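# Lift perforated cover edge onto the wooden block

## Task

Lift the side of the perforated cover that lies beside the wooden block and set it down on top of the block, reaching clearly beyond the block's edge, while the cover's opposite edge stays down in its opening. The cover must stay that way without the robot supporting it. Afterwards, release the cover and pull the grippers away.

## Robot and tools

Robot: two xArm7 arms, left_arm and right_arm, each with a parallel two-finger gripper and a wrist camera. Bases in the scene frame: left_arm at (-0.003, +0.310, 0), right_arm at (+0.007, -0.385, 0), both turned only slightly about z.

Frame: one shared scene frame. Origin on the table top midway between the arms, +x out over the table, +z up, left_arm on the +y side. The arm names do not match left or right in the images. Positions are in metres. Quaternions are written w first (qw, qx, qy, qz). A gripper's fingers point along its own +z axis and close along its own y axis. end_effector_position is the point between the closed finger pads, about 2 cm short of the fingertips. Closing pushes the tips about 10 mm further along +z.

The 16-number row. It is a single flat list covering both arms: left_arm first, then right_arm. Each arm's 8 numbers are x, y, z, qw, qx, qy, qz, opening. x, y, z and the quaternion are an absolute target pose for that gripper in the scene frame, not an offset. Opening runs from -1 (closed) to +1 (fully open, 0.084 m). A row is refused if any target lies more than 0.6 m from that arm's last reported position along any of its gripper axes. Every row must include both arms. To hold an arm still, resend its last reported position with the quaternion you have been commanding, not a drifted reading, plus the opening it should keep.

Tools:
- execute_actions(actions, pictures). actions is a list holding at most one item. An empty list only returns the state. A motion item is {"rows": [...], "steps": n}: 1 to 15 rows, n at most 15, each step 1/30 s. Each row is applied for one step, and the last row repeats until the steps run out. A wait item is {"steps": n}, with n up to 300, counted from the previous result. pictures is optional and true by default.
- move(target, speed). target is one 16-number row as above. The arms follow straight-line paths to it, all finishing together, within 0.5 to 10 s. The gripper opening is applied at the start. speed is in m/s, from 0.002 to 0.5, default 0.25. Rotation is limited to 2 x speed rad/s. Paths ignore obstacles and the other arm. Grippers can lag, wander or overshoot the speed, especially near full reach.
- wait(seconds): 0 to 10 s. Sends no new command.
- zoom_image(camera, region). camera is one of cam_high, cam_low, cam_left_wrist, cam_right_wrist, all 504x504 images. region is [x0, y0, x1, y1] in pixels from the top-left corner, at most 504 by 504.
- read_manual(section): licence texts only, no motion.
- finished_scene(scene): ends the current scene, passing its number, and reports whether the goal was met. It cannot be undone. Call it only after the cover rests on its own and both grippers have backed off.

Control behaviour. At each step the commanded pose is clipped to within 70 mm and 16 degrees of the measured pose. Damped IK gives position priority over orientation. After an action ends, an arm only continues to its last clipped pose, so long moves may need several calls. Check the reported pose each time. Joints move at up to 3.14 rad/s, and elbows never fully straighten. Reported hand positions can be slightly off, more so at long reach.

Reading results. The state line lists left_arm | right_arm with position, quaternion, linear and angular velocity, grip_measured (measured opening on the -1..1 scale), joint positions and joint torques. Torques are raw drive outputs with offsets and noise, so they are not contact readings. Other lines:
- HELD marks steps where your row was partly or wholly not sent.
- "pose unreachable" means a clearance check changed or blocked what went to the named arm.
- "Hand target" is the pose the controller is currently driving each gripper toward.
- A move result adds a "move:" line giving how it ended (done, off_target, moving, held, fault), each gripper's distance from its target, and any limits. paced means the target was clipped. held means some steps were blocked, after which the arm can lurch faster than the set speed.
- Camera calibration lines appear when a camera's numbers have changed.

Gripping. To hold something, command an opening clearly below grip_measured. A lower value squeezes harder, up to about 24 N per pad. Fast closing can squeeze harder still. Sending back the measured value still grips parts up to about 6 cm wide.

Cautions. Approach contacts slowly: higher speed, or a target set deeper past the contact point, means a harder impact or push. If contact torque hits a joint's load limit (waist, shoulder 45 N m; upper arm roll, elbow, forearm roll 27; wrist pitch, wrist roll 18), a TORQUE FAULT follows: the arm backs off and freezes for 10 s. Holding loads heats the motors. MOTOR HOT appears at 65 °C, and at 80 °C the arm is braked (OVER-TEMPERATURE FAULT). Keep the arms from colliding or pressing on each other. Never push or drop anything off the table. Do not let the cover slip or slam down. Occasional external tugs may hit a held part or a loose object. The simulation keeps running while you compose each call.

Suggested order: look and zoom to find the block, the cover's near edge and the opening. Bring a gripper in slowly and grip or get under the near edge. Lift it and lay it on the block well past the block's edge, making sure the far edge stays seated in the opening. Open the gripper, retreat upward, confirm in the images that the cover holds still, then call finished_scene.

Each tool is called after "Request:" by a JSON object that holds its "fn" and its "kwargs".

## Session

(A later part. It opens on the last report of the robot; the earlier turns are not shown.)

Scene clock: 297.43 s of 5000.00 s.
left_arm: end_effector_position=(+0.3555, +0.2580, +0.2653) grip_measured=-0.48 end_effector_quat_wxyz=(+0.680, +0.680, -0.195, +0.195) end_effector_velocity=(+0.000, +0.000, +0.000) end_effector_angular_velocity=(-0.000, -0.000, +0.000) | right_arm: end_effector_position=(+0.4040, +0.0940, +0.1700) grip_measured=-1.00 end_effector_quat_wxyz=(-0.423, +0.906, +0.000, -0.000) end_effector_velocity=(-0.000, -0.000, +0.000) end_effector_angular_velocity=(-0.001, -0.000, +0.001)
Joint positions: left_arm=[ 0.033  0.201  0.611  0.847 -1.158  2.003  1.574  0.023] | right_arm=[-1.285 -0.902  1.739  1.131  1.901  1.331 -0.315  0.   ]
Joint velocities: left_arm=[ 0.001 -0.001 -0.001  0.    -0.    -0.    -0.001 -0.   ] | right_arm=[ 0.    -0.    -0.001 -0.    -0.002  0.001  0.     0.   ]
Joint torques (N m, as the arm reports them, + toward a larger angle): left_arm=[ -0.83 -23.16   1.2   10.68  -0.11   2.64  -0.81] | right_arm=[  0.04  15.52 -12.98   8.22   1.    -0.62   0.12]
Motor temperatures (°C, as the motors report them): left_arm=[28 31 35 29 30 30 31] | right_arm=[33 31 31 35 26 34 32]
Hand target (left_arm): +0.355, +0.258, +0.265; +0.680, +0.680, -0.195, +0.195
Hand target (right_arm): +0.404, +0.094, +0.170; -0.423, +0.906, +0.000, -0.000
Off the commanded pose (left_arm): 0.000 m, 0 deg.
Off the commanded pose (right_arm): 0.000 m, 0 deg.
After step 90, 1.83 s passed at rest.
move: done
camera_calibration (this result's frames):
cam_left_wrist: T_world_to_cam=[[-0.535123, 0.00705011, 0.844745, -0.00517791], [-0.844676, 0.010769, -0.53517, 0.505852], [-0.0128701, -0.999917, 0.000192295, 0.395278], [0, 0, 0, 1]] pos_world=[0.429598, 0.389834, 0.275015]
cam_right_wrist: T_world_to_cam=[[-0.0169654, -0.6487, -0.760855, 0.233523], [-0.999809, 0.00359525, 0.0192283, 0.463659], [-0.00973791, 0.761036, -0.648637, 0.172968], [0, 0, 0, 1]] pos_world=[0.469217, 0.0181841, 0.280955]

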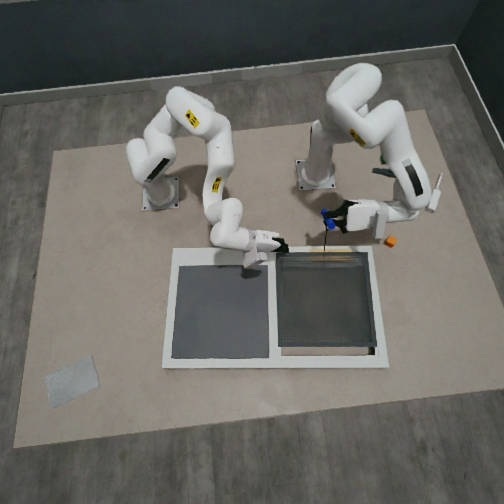

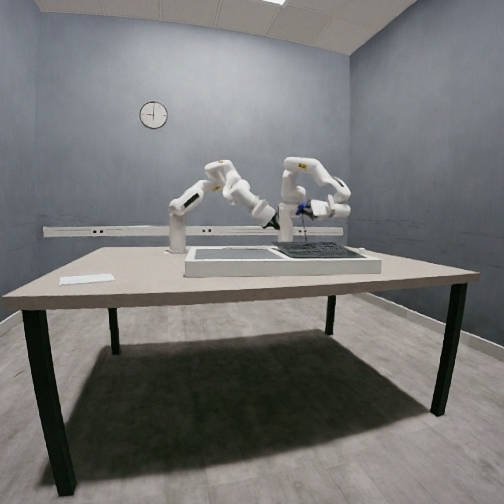

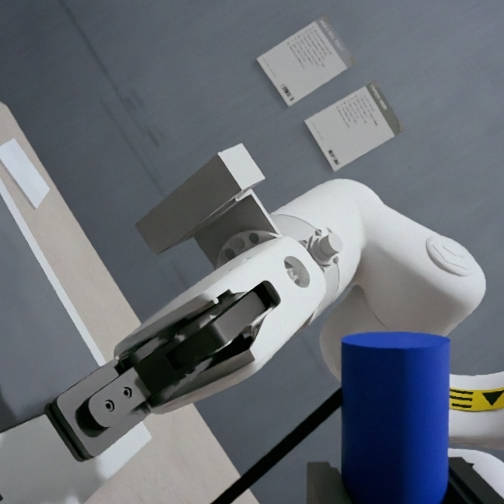

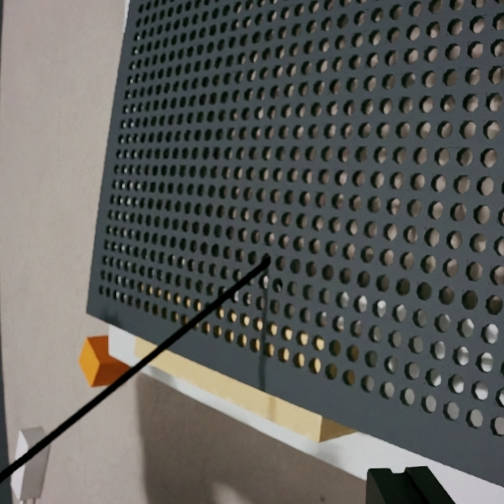

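Request:
{"fn": "move", "kwargs": {"target": [0.3562,0.258,0.266,0.6797,0.6797,-0.1949,0.1949,-1,0.404,0.094,0.17,-0.4226,0.9063,0,0,-1], "speed": 0.005}}

Request:
{"fn": "move", "kwargs": {"target": [0.3384,0.258,0.2538,0.6686,0.6686,-0.2302,0.2302,-1,0.404,0.094,0.17,-0.4226,0.9063,0,0,-1], "speed": 0.02}}

Request:
{"fn": "zoom_image", "kwargs": {"camera": "cam_right_wrist", "region": [235, 230, 305, 300]}}

Scene clock: 304.43 s of 5000.00 s.
left_arm: end_effector_position=(+0.3562, +0.2580, +0.2659) grip_measured=-0.48 end_effector_quat_wxyz=(+0.680, +0.680, -0.195, +0.195) end_effector_velocity=(+0.000, -0.000, +0.000) end_effector_angular_velocity=(-0.000, -0.001, -0.000) | right_arm: end_effector_position=(+0.4040, +0.0940, +0.1700) grip_measured=-1.00 end_effector_quat_wxyz=(-0.423, +0.906, +0.000, -0.000) end_effector_velocity=(-0.000, +0.000, +0.000) end_effector_angular_velocity=(+0.002, +0.001, -0.000)
Joint positions: left_arm=[ 0.033  0.201  0.611  0.849 -1.16   2.003  1.571  0.023] | right_arm=[-1.285 -0.902  1.739  1.131  1.901  1.331 -0.315  0.   ]
Joint velocities: left_arm=[ 0.    -0.001 -0.001  0.    -0.     0.    -0.    -0.   ] | right_arm=[0.    0.    0.    0.    0.002 0.    0.    0.   ]
Joint torques (N m, as the arm reports them, + toward a larger angle): left_arm=[ -0.71 -23.63   1.11  10.79  -0.21   2.72  -0.78] | right_arm=[  0.57  15.62 -12.87   8.19   0.65  -0.62   0.06]
Motor temperatures (°C, as the motors report them): left_arm=[28 31 35 29 30 30 31] | right_arm=[33 31 31 35 26 34 32]
Hand target (left_arm): +0.356, +0.258, +0.266; +0.680, +0.680, -0.195, +0.195
Hand target (right_arm): +0.404, +0.094, +0.170; -0.423, +0.906, +0.000, -0.000
Off the commanded pose (left_arm): 0.000 m, 0 deg.
Off the commanded pose (right_arm): 0.000 m, 0 deg.
After step 90, 3.30 s passed at rest.
move: done
camera_calibration (this result's frames):
cam_left_wrist: T_world_to_cam=[[-0.535015, 0.00694912, 0.844814, -0.00538304], [-0.844746, 0.0107694, -0.53506, 0.506787], [-0.0128163, -0.999918, 0.000108468, 0.395295], [0, 0, 0, 1]] pos_world=[0.430292, 0.389842, 0.275666]
cam_right_wrist: T_world_to_cam=[[-0.0169654, -0.6487, -0.760855, 0.233523], [-0.999809, 0.0035952, 0.0192283, 0.463659], [-0.00973798, 0.761036, -0.648637, 0.172968], [0, 0, 0, 1]] pos_world=[0.469217, 0.0181842, 0.280955]

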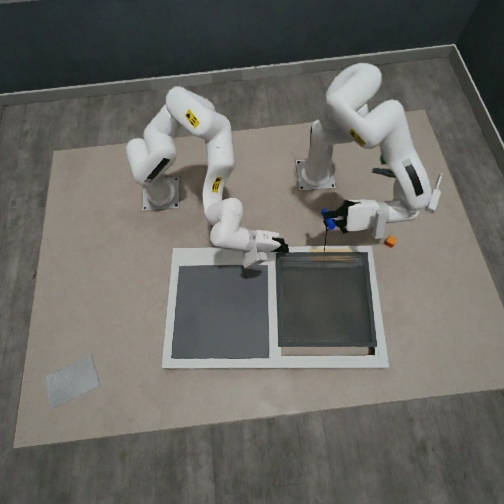

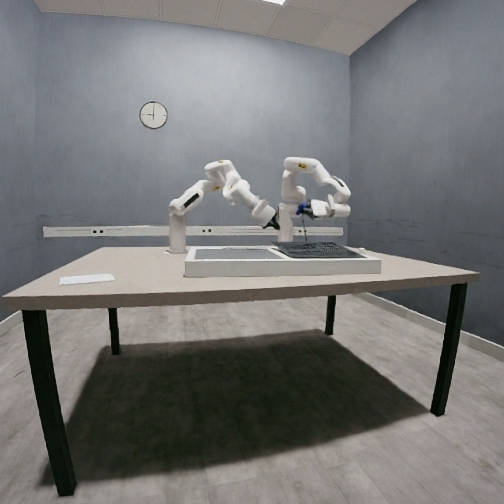

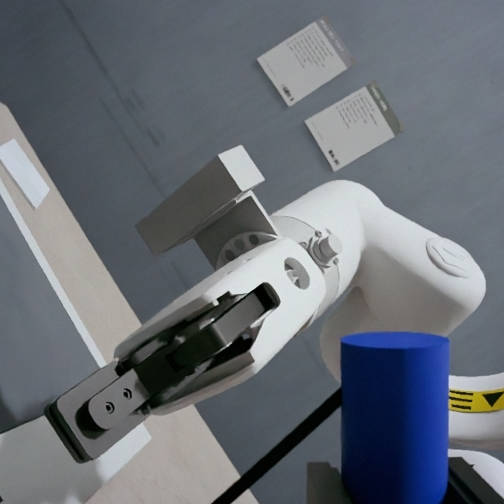

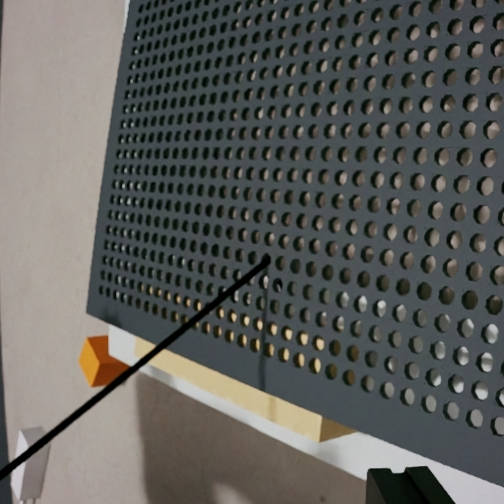

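Scene clock: 307.27 s of 5000.00 s.
left_arm: end_effector_position=(+0.3385, +0.2580, +0.2538) grip_measured=-0.48 end_effector_quat_wxyz=(+0.669, +0.669, -0.230, +0.230) end_effector_velocity=(-0.000, -0.000, -0.000) end_effector_angular_velocity=(+0.001, -0.003, -0.001) | right_arm: end_effector_position=(+0.4040, +0.0940, +0.1700) grip_measured=-1.00 end_effector_quat_wxyz=(-0.423, +0.906, +0.000, +0.000) end_effector_velocity=(+0.000, +0.000, -0.000) end_effector_angular_velocity=(+0.000, -0.000, -0.001)
Joint positions: left_arm=[ 0.043  0.189  0.617  0.796 -1.123  1.991  1.723  0.023] | right_arm=[-1.285 -0.902  1.739  1.131  1.901  1.331 -0.315  0.   ]
Joint velocities: left_arm=[-0.001  0.     0.    -0.     0.001 -0.     0.003 -0.   ] | right_arm=[-0.    -0.     0.     0.     0.001 -0.    -0.     0.   ]
Joint torques (N m, as the arm reports them, + toward a larger angle): left_arm=[ -1.09 -22.23   1.05  10.35  -0.01   2.68  -0.76] | right_arm=[  0.11  15.66 -12.85   8.26   0.57  -0.64  -0.15]
Motor temperatures (°C, as the motors report them): left_arm=[28 31 35 29 30 30 31] | right_arm=[33 31 31 35 26 34 32]
Hand target (left_arm): +0.338, +0.258, +0.254; +0.669, +0.669, -0.230, +0.230
Hand target (right_arm): +0.404, +0.094, +0.170; -0.423, +0.906, -0.000, -0.000
Off the commanded pose (left_arm): 0.000 m, 0 deg.
Off the commanded pose (right_arm): 0.000 m, 0 deg.
move: done
camera_calibration (this result's frames):
cam_left_wrist: T_world_to_cam=[[-0.620368, 0.00701212, 0.784279, 0.0396337], [-0.784208, 0.0106805, -0.620407, 0.48652], [-0.0127269, -0.999918, -0.00112691, 0.395341], [0, 0, 0, 1]] pos_world=[0.411152, 0.389835, 0.271202]
cam_right_wrist: T_world_to_cam=[[-0.0169653, -0.6487, -0.760855, 0.233523], [-0.999809, 0.00359521, 0.0192282, 0.463659], [-0.0097379, 0.761036, -0.648637, 0.172968], [0, 0, 0, 1]] pos_world=[0.469217, 0.0181842, 0.280955]

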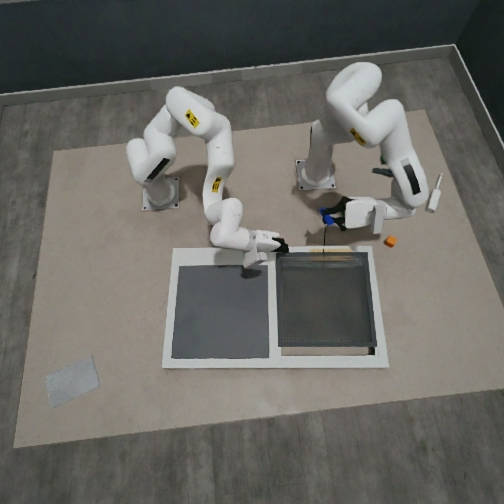

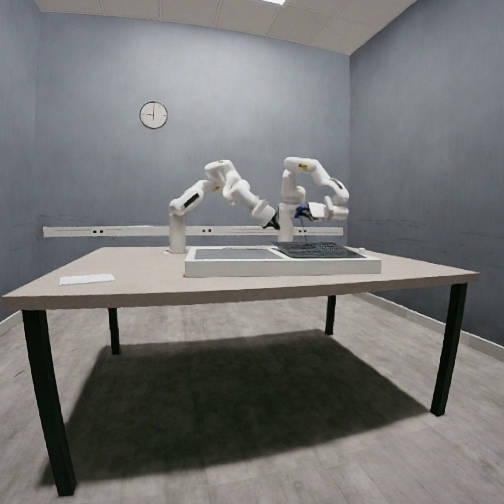

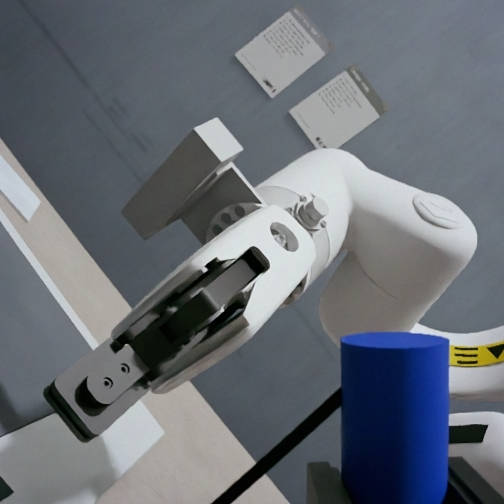

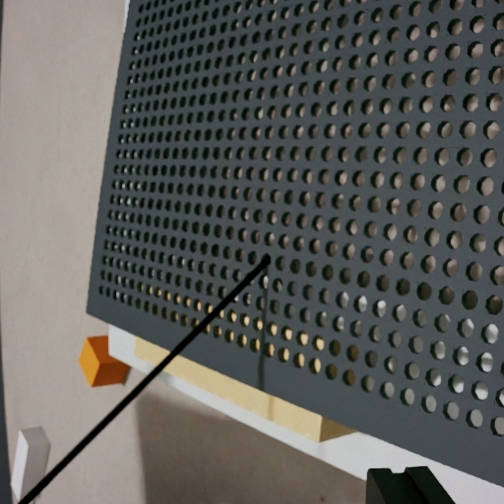

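Region (235, 230, 305, 300) of cam_right_wrist's 504x504 image, scaled by 7.200, with more detail than that image has.

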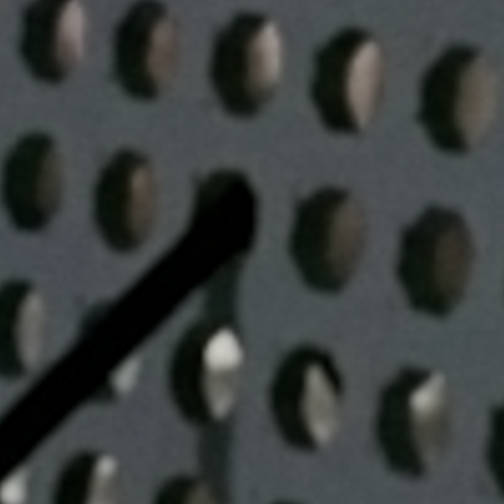

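Request:
{"fn": "move", "kwargs": {"target": [0.3192,0.258,0.2383,0.6533,0.6533,-0.2706,0.2706,-1,0.404,0.094,0.17,-0.4226,0.9063,0,0,-1], "speed": 0.02}}

Request:
{"fn": "zoom_image", "kwargs": {"camera": "cam_right_wrist", "region": [235, 230, 305, 300]}}

Scene clock: 314.37 s of 5000.00 s.
left_arm: end_effector_position=(+0.3193, +0.2580, +0.2382) grip_measured=-0.48 end_effector_quat_wxyz=(+0.653, +0.653, -0.270, +0.271) end_effector_velocity=(-0.000, -0.000, +0.000) end_effector_angular_velocity=(-0.000, -0.004, -0.001) | right_arm: end_effector_position=(+0.4040, +0.0940, +0.1700) grip_measured=-1.00 end_effector_quat_wxyz=(-0.423, +0.906, +0.000, -0.000) end_effector_velocity=(+0.000, +0.000, +0.000) end_effector_angular_velocity=(+0.001, -0.000, -0.000)
Joint positions: left_arm=[ 0.058  0.188  0.623  0.743 -1.083  1.977  1.904  0.023] | right_arm=[-1.285 -0.902  1.739  1.131  1.901  1.331 -0.315  0.   ]
Joint velocities: left_arm=[ 0.001 -0.001 -0.002 -0.    -0.    -0.     0.004 -0.   ] | right_arm=[-0.    -0.     0.     0.     0.001 -0.     0.     0.   ]
Joint torques (N m, as the arm reports them, + toward a larger angle): left_arm=[ -0.9  -21.68   1.02   9.62  -0.14   2.83  -0.79] | right_arm=[  0.01  15.51 -12.92   8.54   0.8   -0.5    0.01]
Motor temperatures (°C, as the motors report them): left_arm=[28 31 35 29 30 30 31] | right_arm=[33 31 31 35 26 34 32]
Hand target (left_arm): +0.319, +0.258, +0.238; +0.653, +0.653, -0.271, +0.271
Hand target (right_arm): +0.404, +0.094, +0.170; -0.423, +0.906, -0.000, -0.000
Off the commanded pose (left_arm): 0.000 m, 0 deg.
Off the commanded pose (right_arm): 0.000 m, 0 deg.
After step 90, 0.83 s passed at rest.
move: done
camera_calibration (this result's frames):
cam_left_wrist: T_world_to_cam=[[-0.711314, 0.00689064, 0.702841, 0.0883978], [-0.702765, 0.0106832, -0.711342, 0.457505], [-0.0124102, -0.999919, -0.00275664, 0.395376], [0, 0, 0, 1]] pos_world=[0.389304, 0.389847, 0.264403]
cam_right_wrist: T_world_to_cam=[[-0.0169652, -0.6487, -0.760855, 0.233523], [-0.999809, 0.00359494, 0.0192283, 0.463659], [-0.00973816, 0.761036, -0.648637, 0.172968], [0, 0, 0, 1]] pos_world=[0.469217, 0.0181843, 0.280955]

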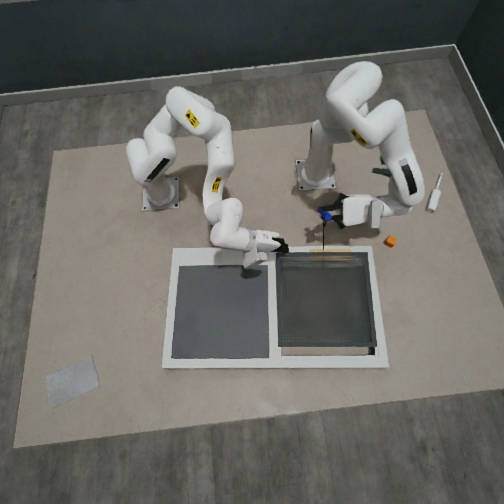

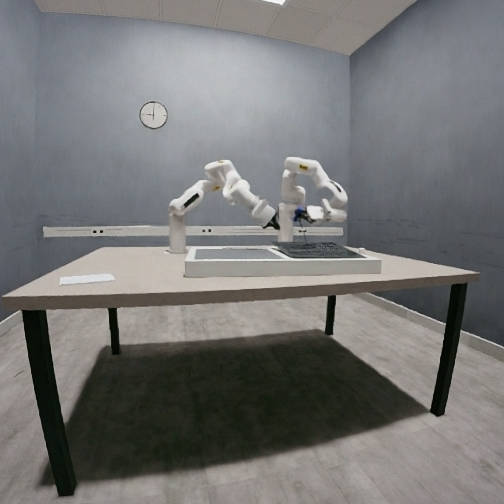

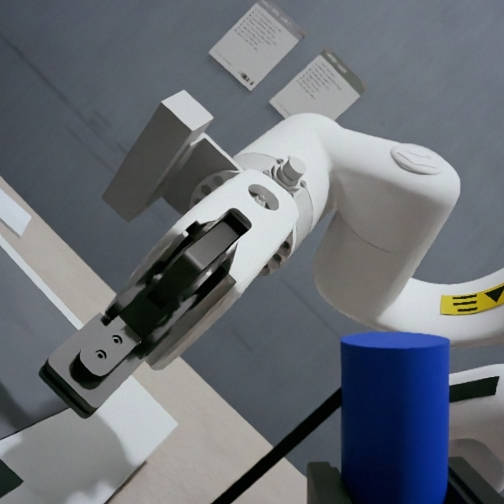

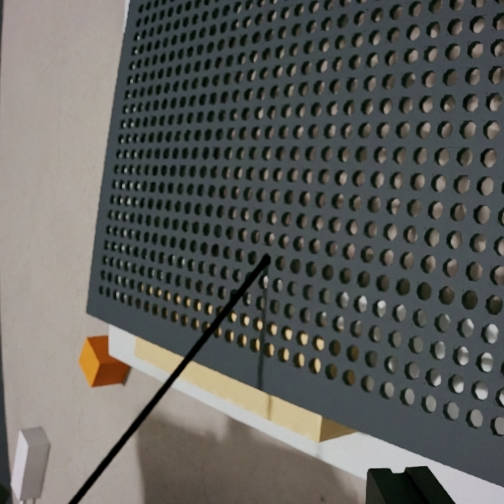

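Region (235, 230, 305, 300) of cam_right_wrist's 504x504 image, scaled by 7.200, with more detail than that image has.

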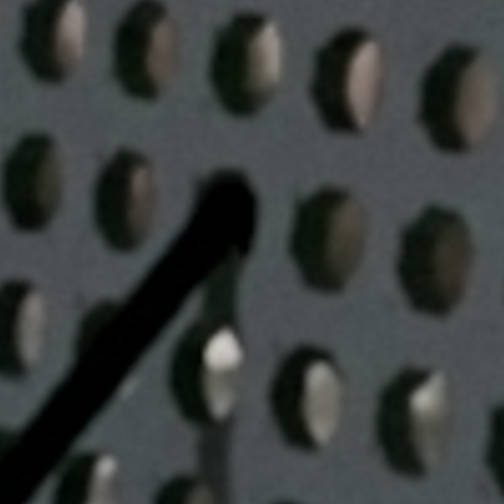

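Request:
{"fn": "move", "kwargs": {"target": [0.3022,0.258,0.2207,0.6355,0.6355,-0.31,0.31,-1,0.404,0.094,0.17,-0.4226,0.9063,0,0,-1], "speed": 0.02}}

Request:
{"fn": "move", "kwargs": {"target": [0.2899,0.258,0.2045,0.6184,0.6184,-0.3428,0.3428,-1,0.404,0.094,0.17,-0.4226,0.9063,0,0,-1], "speed": 0.02}}

Request:
{"fn": "zoom_image", "kwargs": {"camera": "cam_right_wrist", "region": [235, 230, 305, 300]}}

Scene clock: 323.27 s of 5000.00 s.
left_arm: end_effector_position=(+0.3023, +0.2580, +0.2207) grip_measured=-0.48 end_effector_quat_wxyz=(+0.636, +0.636, -0.310, +0.310) end_effector_velocity=(-0.000, +0.000, -0.000) end_effector_angular_velocity=(+0.000, -0.004, +0.000) | right_arm: end_effector_position=(+0.4040, +0.0940, +0.1700) grip_measured=-1.00 end_effector_quat_wxyz=(-0.423, +0.906, -0.000, +0.000) end_effector_velocity=(-0.000, +0.000, -0.001) end_effector_angular_velocity=(-0.001, -0.000, +0.001)
Joint positions: left_arm=[ 0.074  0.206  0.625  0.7   -1.049  1.964  2.092  0.023] | right_arm=[-1.285 -0.902  1.739  1.131  1.901  1.331 -0.315  0.   ]
Joint velocities: left_arm=[-0.     0.     0.002 -0.001  0.001 -0.     0.005 -0.   ] | right_arm=[ 0.    -0.001  0.001  0.     0.    -0.    -0.     0.   ]
Joint torques (N m, as the arm reports them, + toward a larger angle): left_arm=[ -0.85 -22.1    1.14   8.85   0.35   3.35  -0.75] | right_arm=[  0.46  15.55 -12.76   8.29   0.78  -0.73  -0.02]
Motor temperatures (°C, as the motors report them): left_arm=[28 30 35 29 30 30 31] | right_arm=[33 31 31 35 26 34 32]
Hand target (left_arm): +0.302, +0.258, +0.221; +0.636, +0.636, -0.310, +0.310
Hand target (right_arm): +0.404, +0.094, +0.170; -0.423, +0.906, -0.000, -0.000
Off the commanded pose (left_arm): 0.000 m, 0 deg.
Off the commanded pose (right_arm): 0.000 m, 0 deg.
After step 90, 2.63 s passed at rest.
move: done
camera_calibration (this result's frames):
cam_left_wrist: T_world_to_cam=[[-0.791702, 0.00688709, 0.610869, 0.133258], [-0.61079, 0.0106418, -0.791721, 0.42298], [-0.0119534, -0.99992, -0.0042186, 0.395312], [0, 0, 0, 1]] pos_world=[0.368578, 0.389861, 0.255146]
cam_right_wrist: T_world_to_cam=[[-0.0169655, -0.6487, -0.760855, 0.233523], [-0.999809, 0.00359551, 0.0192282, 0.46366], [-0.00973767, 0.761036, -0.648637, 0.172968], [0, 0, 0, 1]] pos_world=[0.469217, 0.018184, 0.280955]

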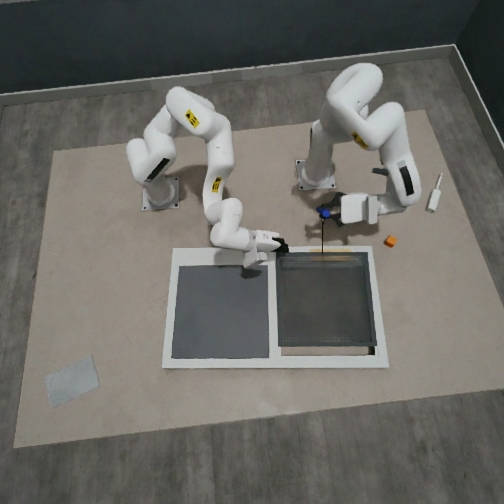

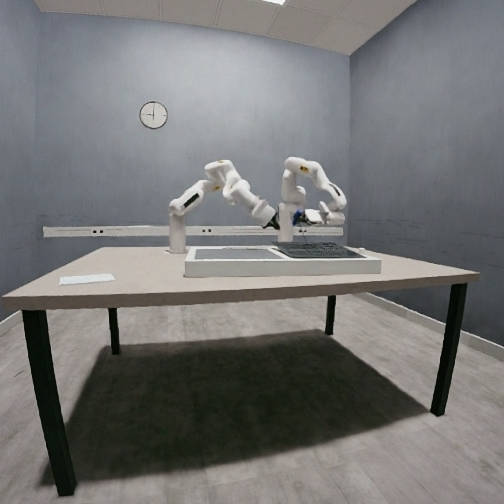

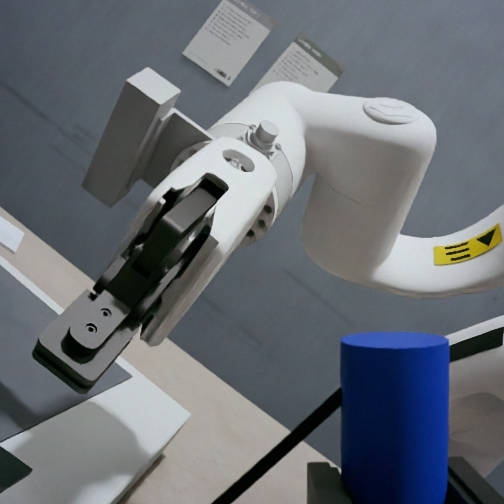

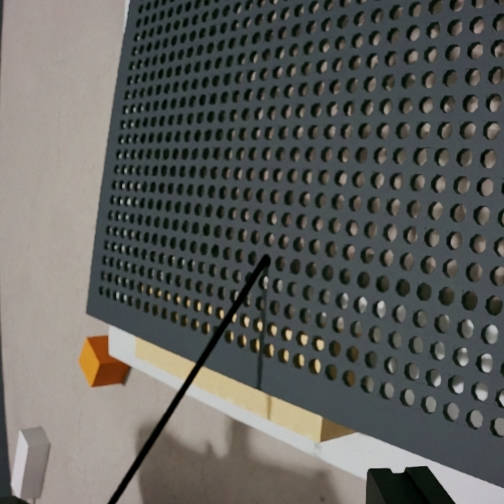

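Scene clock: 326.10 s of 5000.00 s.
left_arm: end_effector_position=(+0.2900, +0.2580, +0.2045) grip_measured=-0.48 end_effector_quat_wxyz=(+0.618, +0.619, -0.343, +0.343) end_effector_velocity=(-0.000, -0.000, -0.000) end_effector_angular_velocity=(+0.000, -0.003, -0.001) | right_arm: end_effector_position=(+0.4040, +0.0940, +0.1700) grip_measured=-1.00 end_effector_quat_wxyz=(-0.423, +0.906, -0.000, -0.000) end_effector_velocity=(-0.000, -0.000, -0.001) end_effector_angular_velocity=(-0.003, +0.000, +0.001)
Joint positions: left_arm=[ 0.09   0.236  0.621  0.673 -1.026  1.953  2.256  0.023] | right_arm=[-1.285 -0.902  1.739  1.131  1.901  1.331 -0.315  0.   ]
Joint velocities: left_arm=[-0.     0.001 -0.    -0.     0.001 -0.     0.004 -0.   ] | right_arm=[ 0.     0.     0.001 -0.    -0.003 -0.    -0.     0.   ]
Joint torques (N m, as the arm reports them, + toward a larger angle): left_arm=[ -1.01 -21.3    1.17   8.26   0.22   3.04  -0.73] | right_arm=[  0.25  15.4  -13.21   8.28   0.74  -0.77  -0.07]
Motor temperatures (°C, as the motors report them): left_arm=[28 30 35 29 30 30 31] | right_arm=[33 31 31 35 26 34 32]
Hand target (left_arm): +0.290, +0.258, +0.204; +0.618, +0.618, -0.343, +0.343
Hand target (right_arm): +0.404, +0.094, +0.170; -0.423, +0.906, +0.000, +0.000
Off the commanded pose (left_arm): 0.000 m, 0 deg.
Off the commanded pose (right_arm): 0.000 m, 0 deg.
move: done
camera_calibration (this result's frames):
cam_left_wrist: T_world_to_cam=[[-0.851221, 0.00684446, 0.524763, 0.168301], [-0.524683, 0.0106935, -0.85123, 0.389845], [-0.0114378, -0.999919, -0.00551137, 0.395214], [0, 0, 0, 1]] pos_world=[0.352327, 0.389862, 0.245708]
cam_right_wrist: T_world_to_cam=[[-0.0169657, -0.6487, -0.760855, 0.233523], [-0.999809, 0.00359549, 0.0192284, 0.463659], [-0.00973782, 0.761036, -0.648637, 0.172968], [0, 0, 0, 1]] pos_world=[0.469217, 0.018184, 0.280955]

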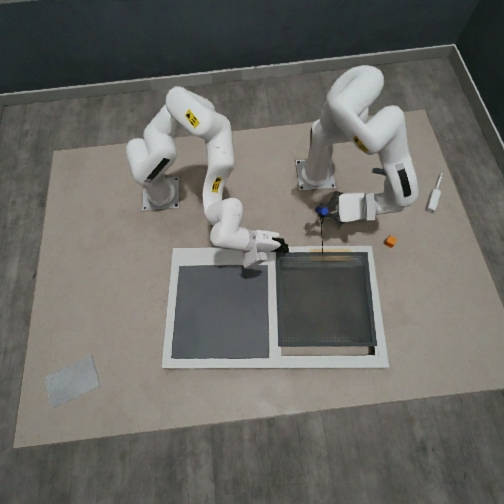

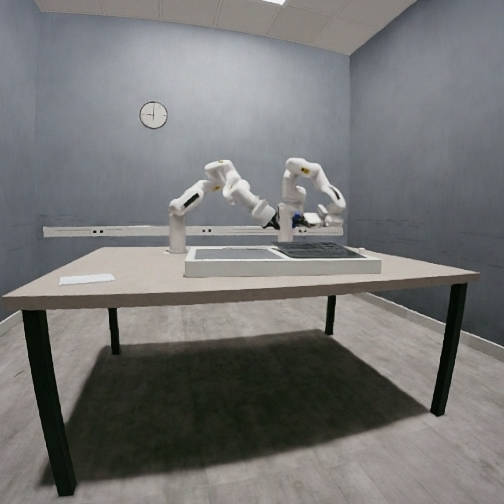

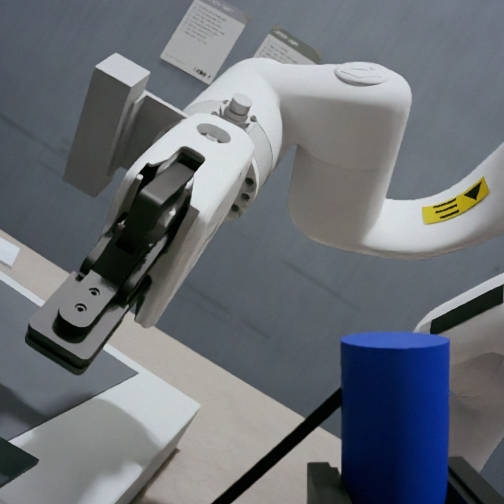

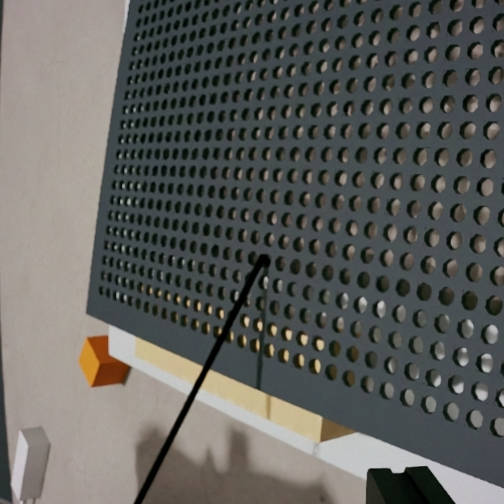

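Region (235, 230, 305, 300) of cam_right_wrist's 504x504 image, scaled by 7.200, with more detail than that image has.

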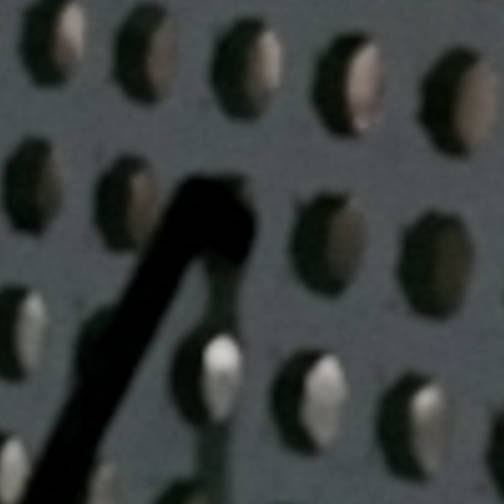

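Heel is out. Withdraw along the toe direction.

Request:
{"fn": "move", "kwargs": {"target": [0.3075,0.258,0.230,0.6184,0.6184,-0.3428,0.3428,-1,0.404,0.094,0.17,-0.4226,0.9063,0,0,-1], "speed": 0.02}}

Scene clock: 331.63 s of 5000.00 s.
left_arm: end_effector_position=(+0.3074, +0.2580, +0.2300) grip_measured=-0.48 end_effector_quat_wxyz=(+0.618, +0.618, -0.343, +0.343) end_effector_velocity=(-0.000, -0.000, -0.000) end_effector_angular_velocity=(-0.000, +0.003, +0.001) | right_arm: end_effector_position=(+0.4040, +0.0940, +0.1700) grip_measured=-1.00 end_effector_quat_wxyz=(-0.423, +0.906, +0.000, +0.000) end_effector_velocity=(-0.000, +0.000, +0.000) end_effector_angular_velocity=(+0.000, +0.000, -0.000)
Joint positions: left_arm=[ 0.075  0.185  0.619  0.711 -1.057  1.966  2.164  0.023] | right_arm=[-1.285 -0.902  1.739  1.131  1.901  1.331 -0.315  0.   ]
Joint velocities: left_arm=[ 0.     0.     0.    -0.001 -0.     0.    -0.002  0.   ] | right_arm=[-0.     0.001  0.001  0.    -0.    -0.     0.     0.   ]
Joint torques (N m, as the arm reports them, + toward a larger angle): left_arm=[ -0.77 -21.07   0.95   9.33  -0.01   2.8   -0.79] | right_arm=[  0.52  15.57 -12.74   8.44   0.83  -0.62  -0.11]
Motor temperatures (°C, as the motors report them): left_arm=[28 30 35 29 30 30 31] | right_arm=[33 31 31 35 26 34 32]
Hand target (left_arm): +0.307, +0.258, +0.230; +0.618, +0.618, -0.343, +0.343
Hand target (right_arm): +0.404, +0.094, +0.170; -0.423, +0.906, -0.000, +0.000
Off the commanded pose (left_arm): 0.000 m, 0 deg.
Off the commanded pose (right_arm): 0.000 m, 0 deg.
After step 90, 0.73 s passed at rest.
move: done
camera_calibration (this result's frames):
cam_left_wrist: T_world_to_cam=[[-0.851296, 0.00712106, 0.524637, 0.169659], [-0.524553, 0.0109393, -0.851308, 0.420571], [-0.0118014, -0.999915, -0.00557719, 0.395678], [0, 0, 0, 1]] pos_world=[0.369711, 0.389836, 0.271232]
cam_right_wrist: T_world_to_cam=[[-0.0169652, -0.6487, -0.760855, 0.233523], [-0.999809, 0.00359516, 0.019228, 0.46366], [-0.00973783, 0.761036, -0.648637, 0.172968], [0, 0, 0, 1]] pos_world=[0.469217, 0.0181842, 0.280955]

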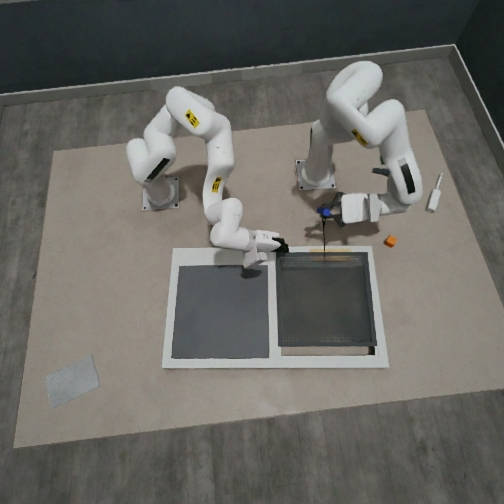

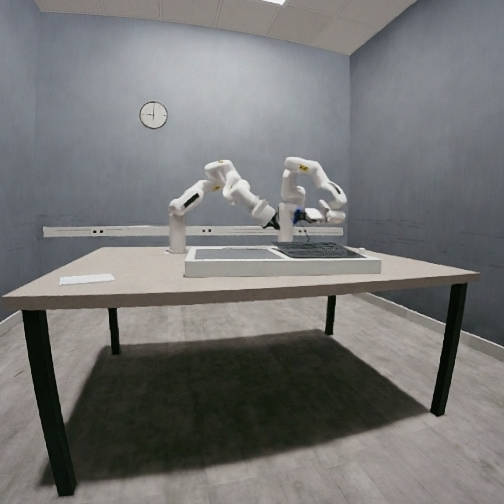

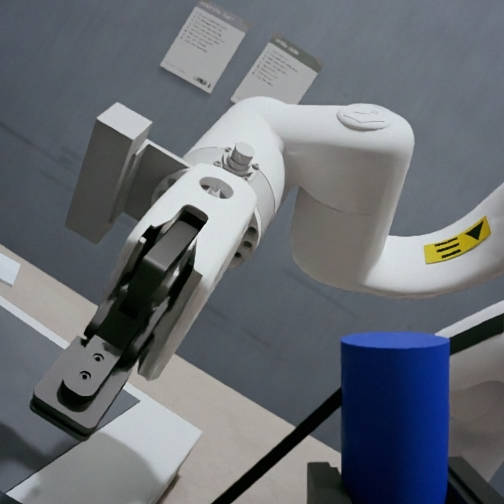

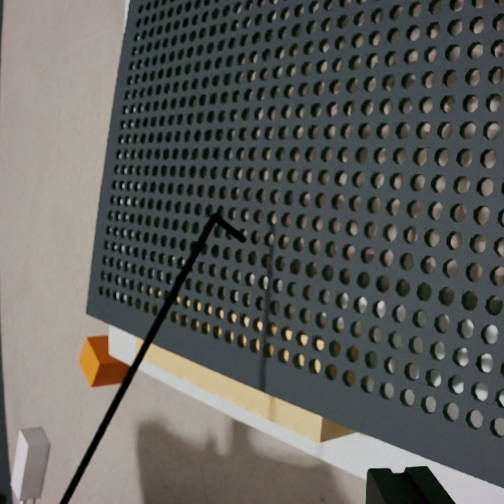

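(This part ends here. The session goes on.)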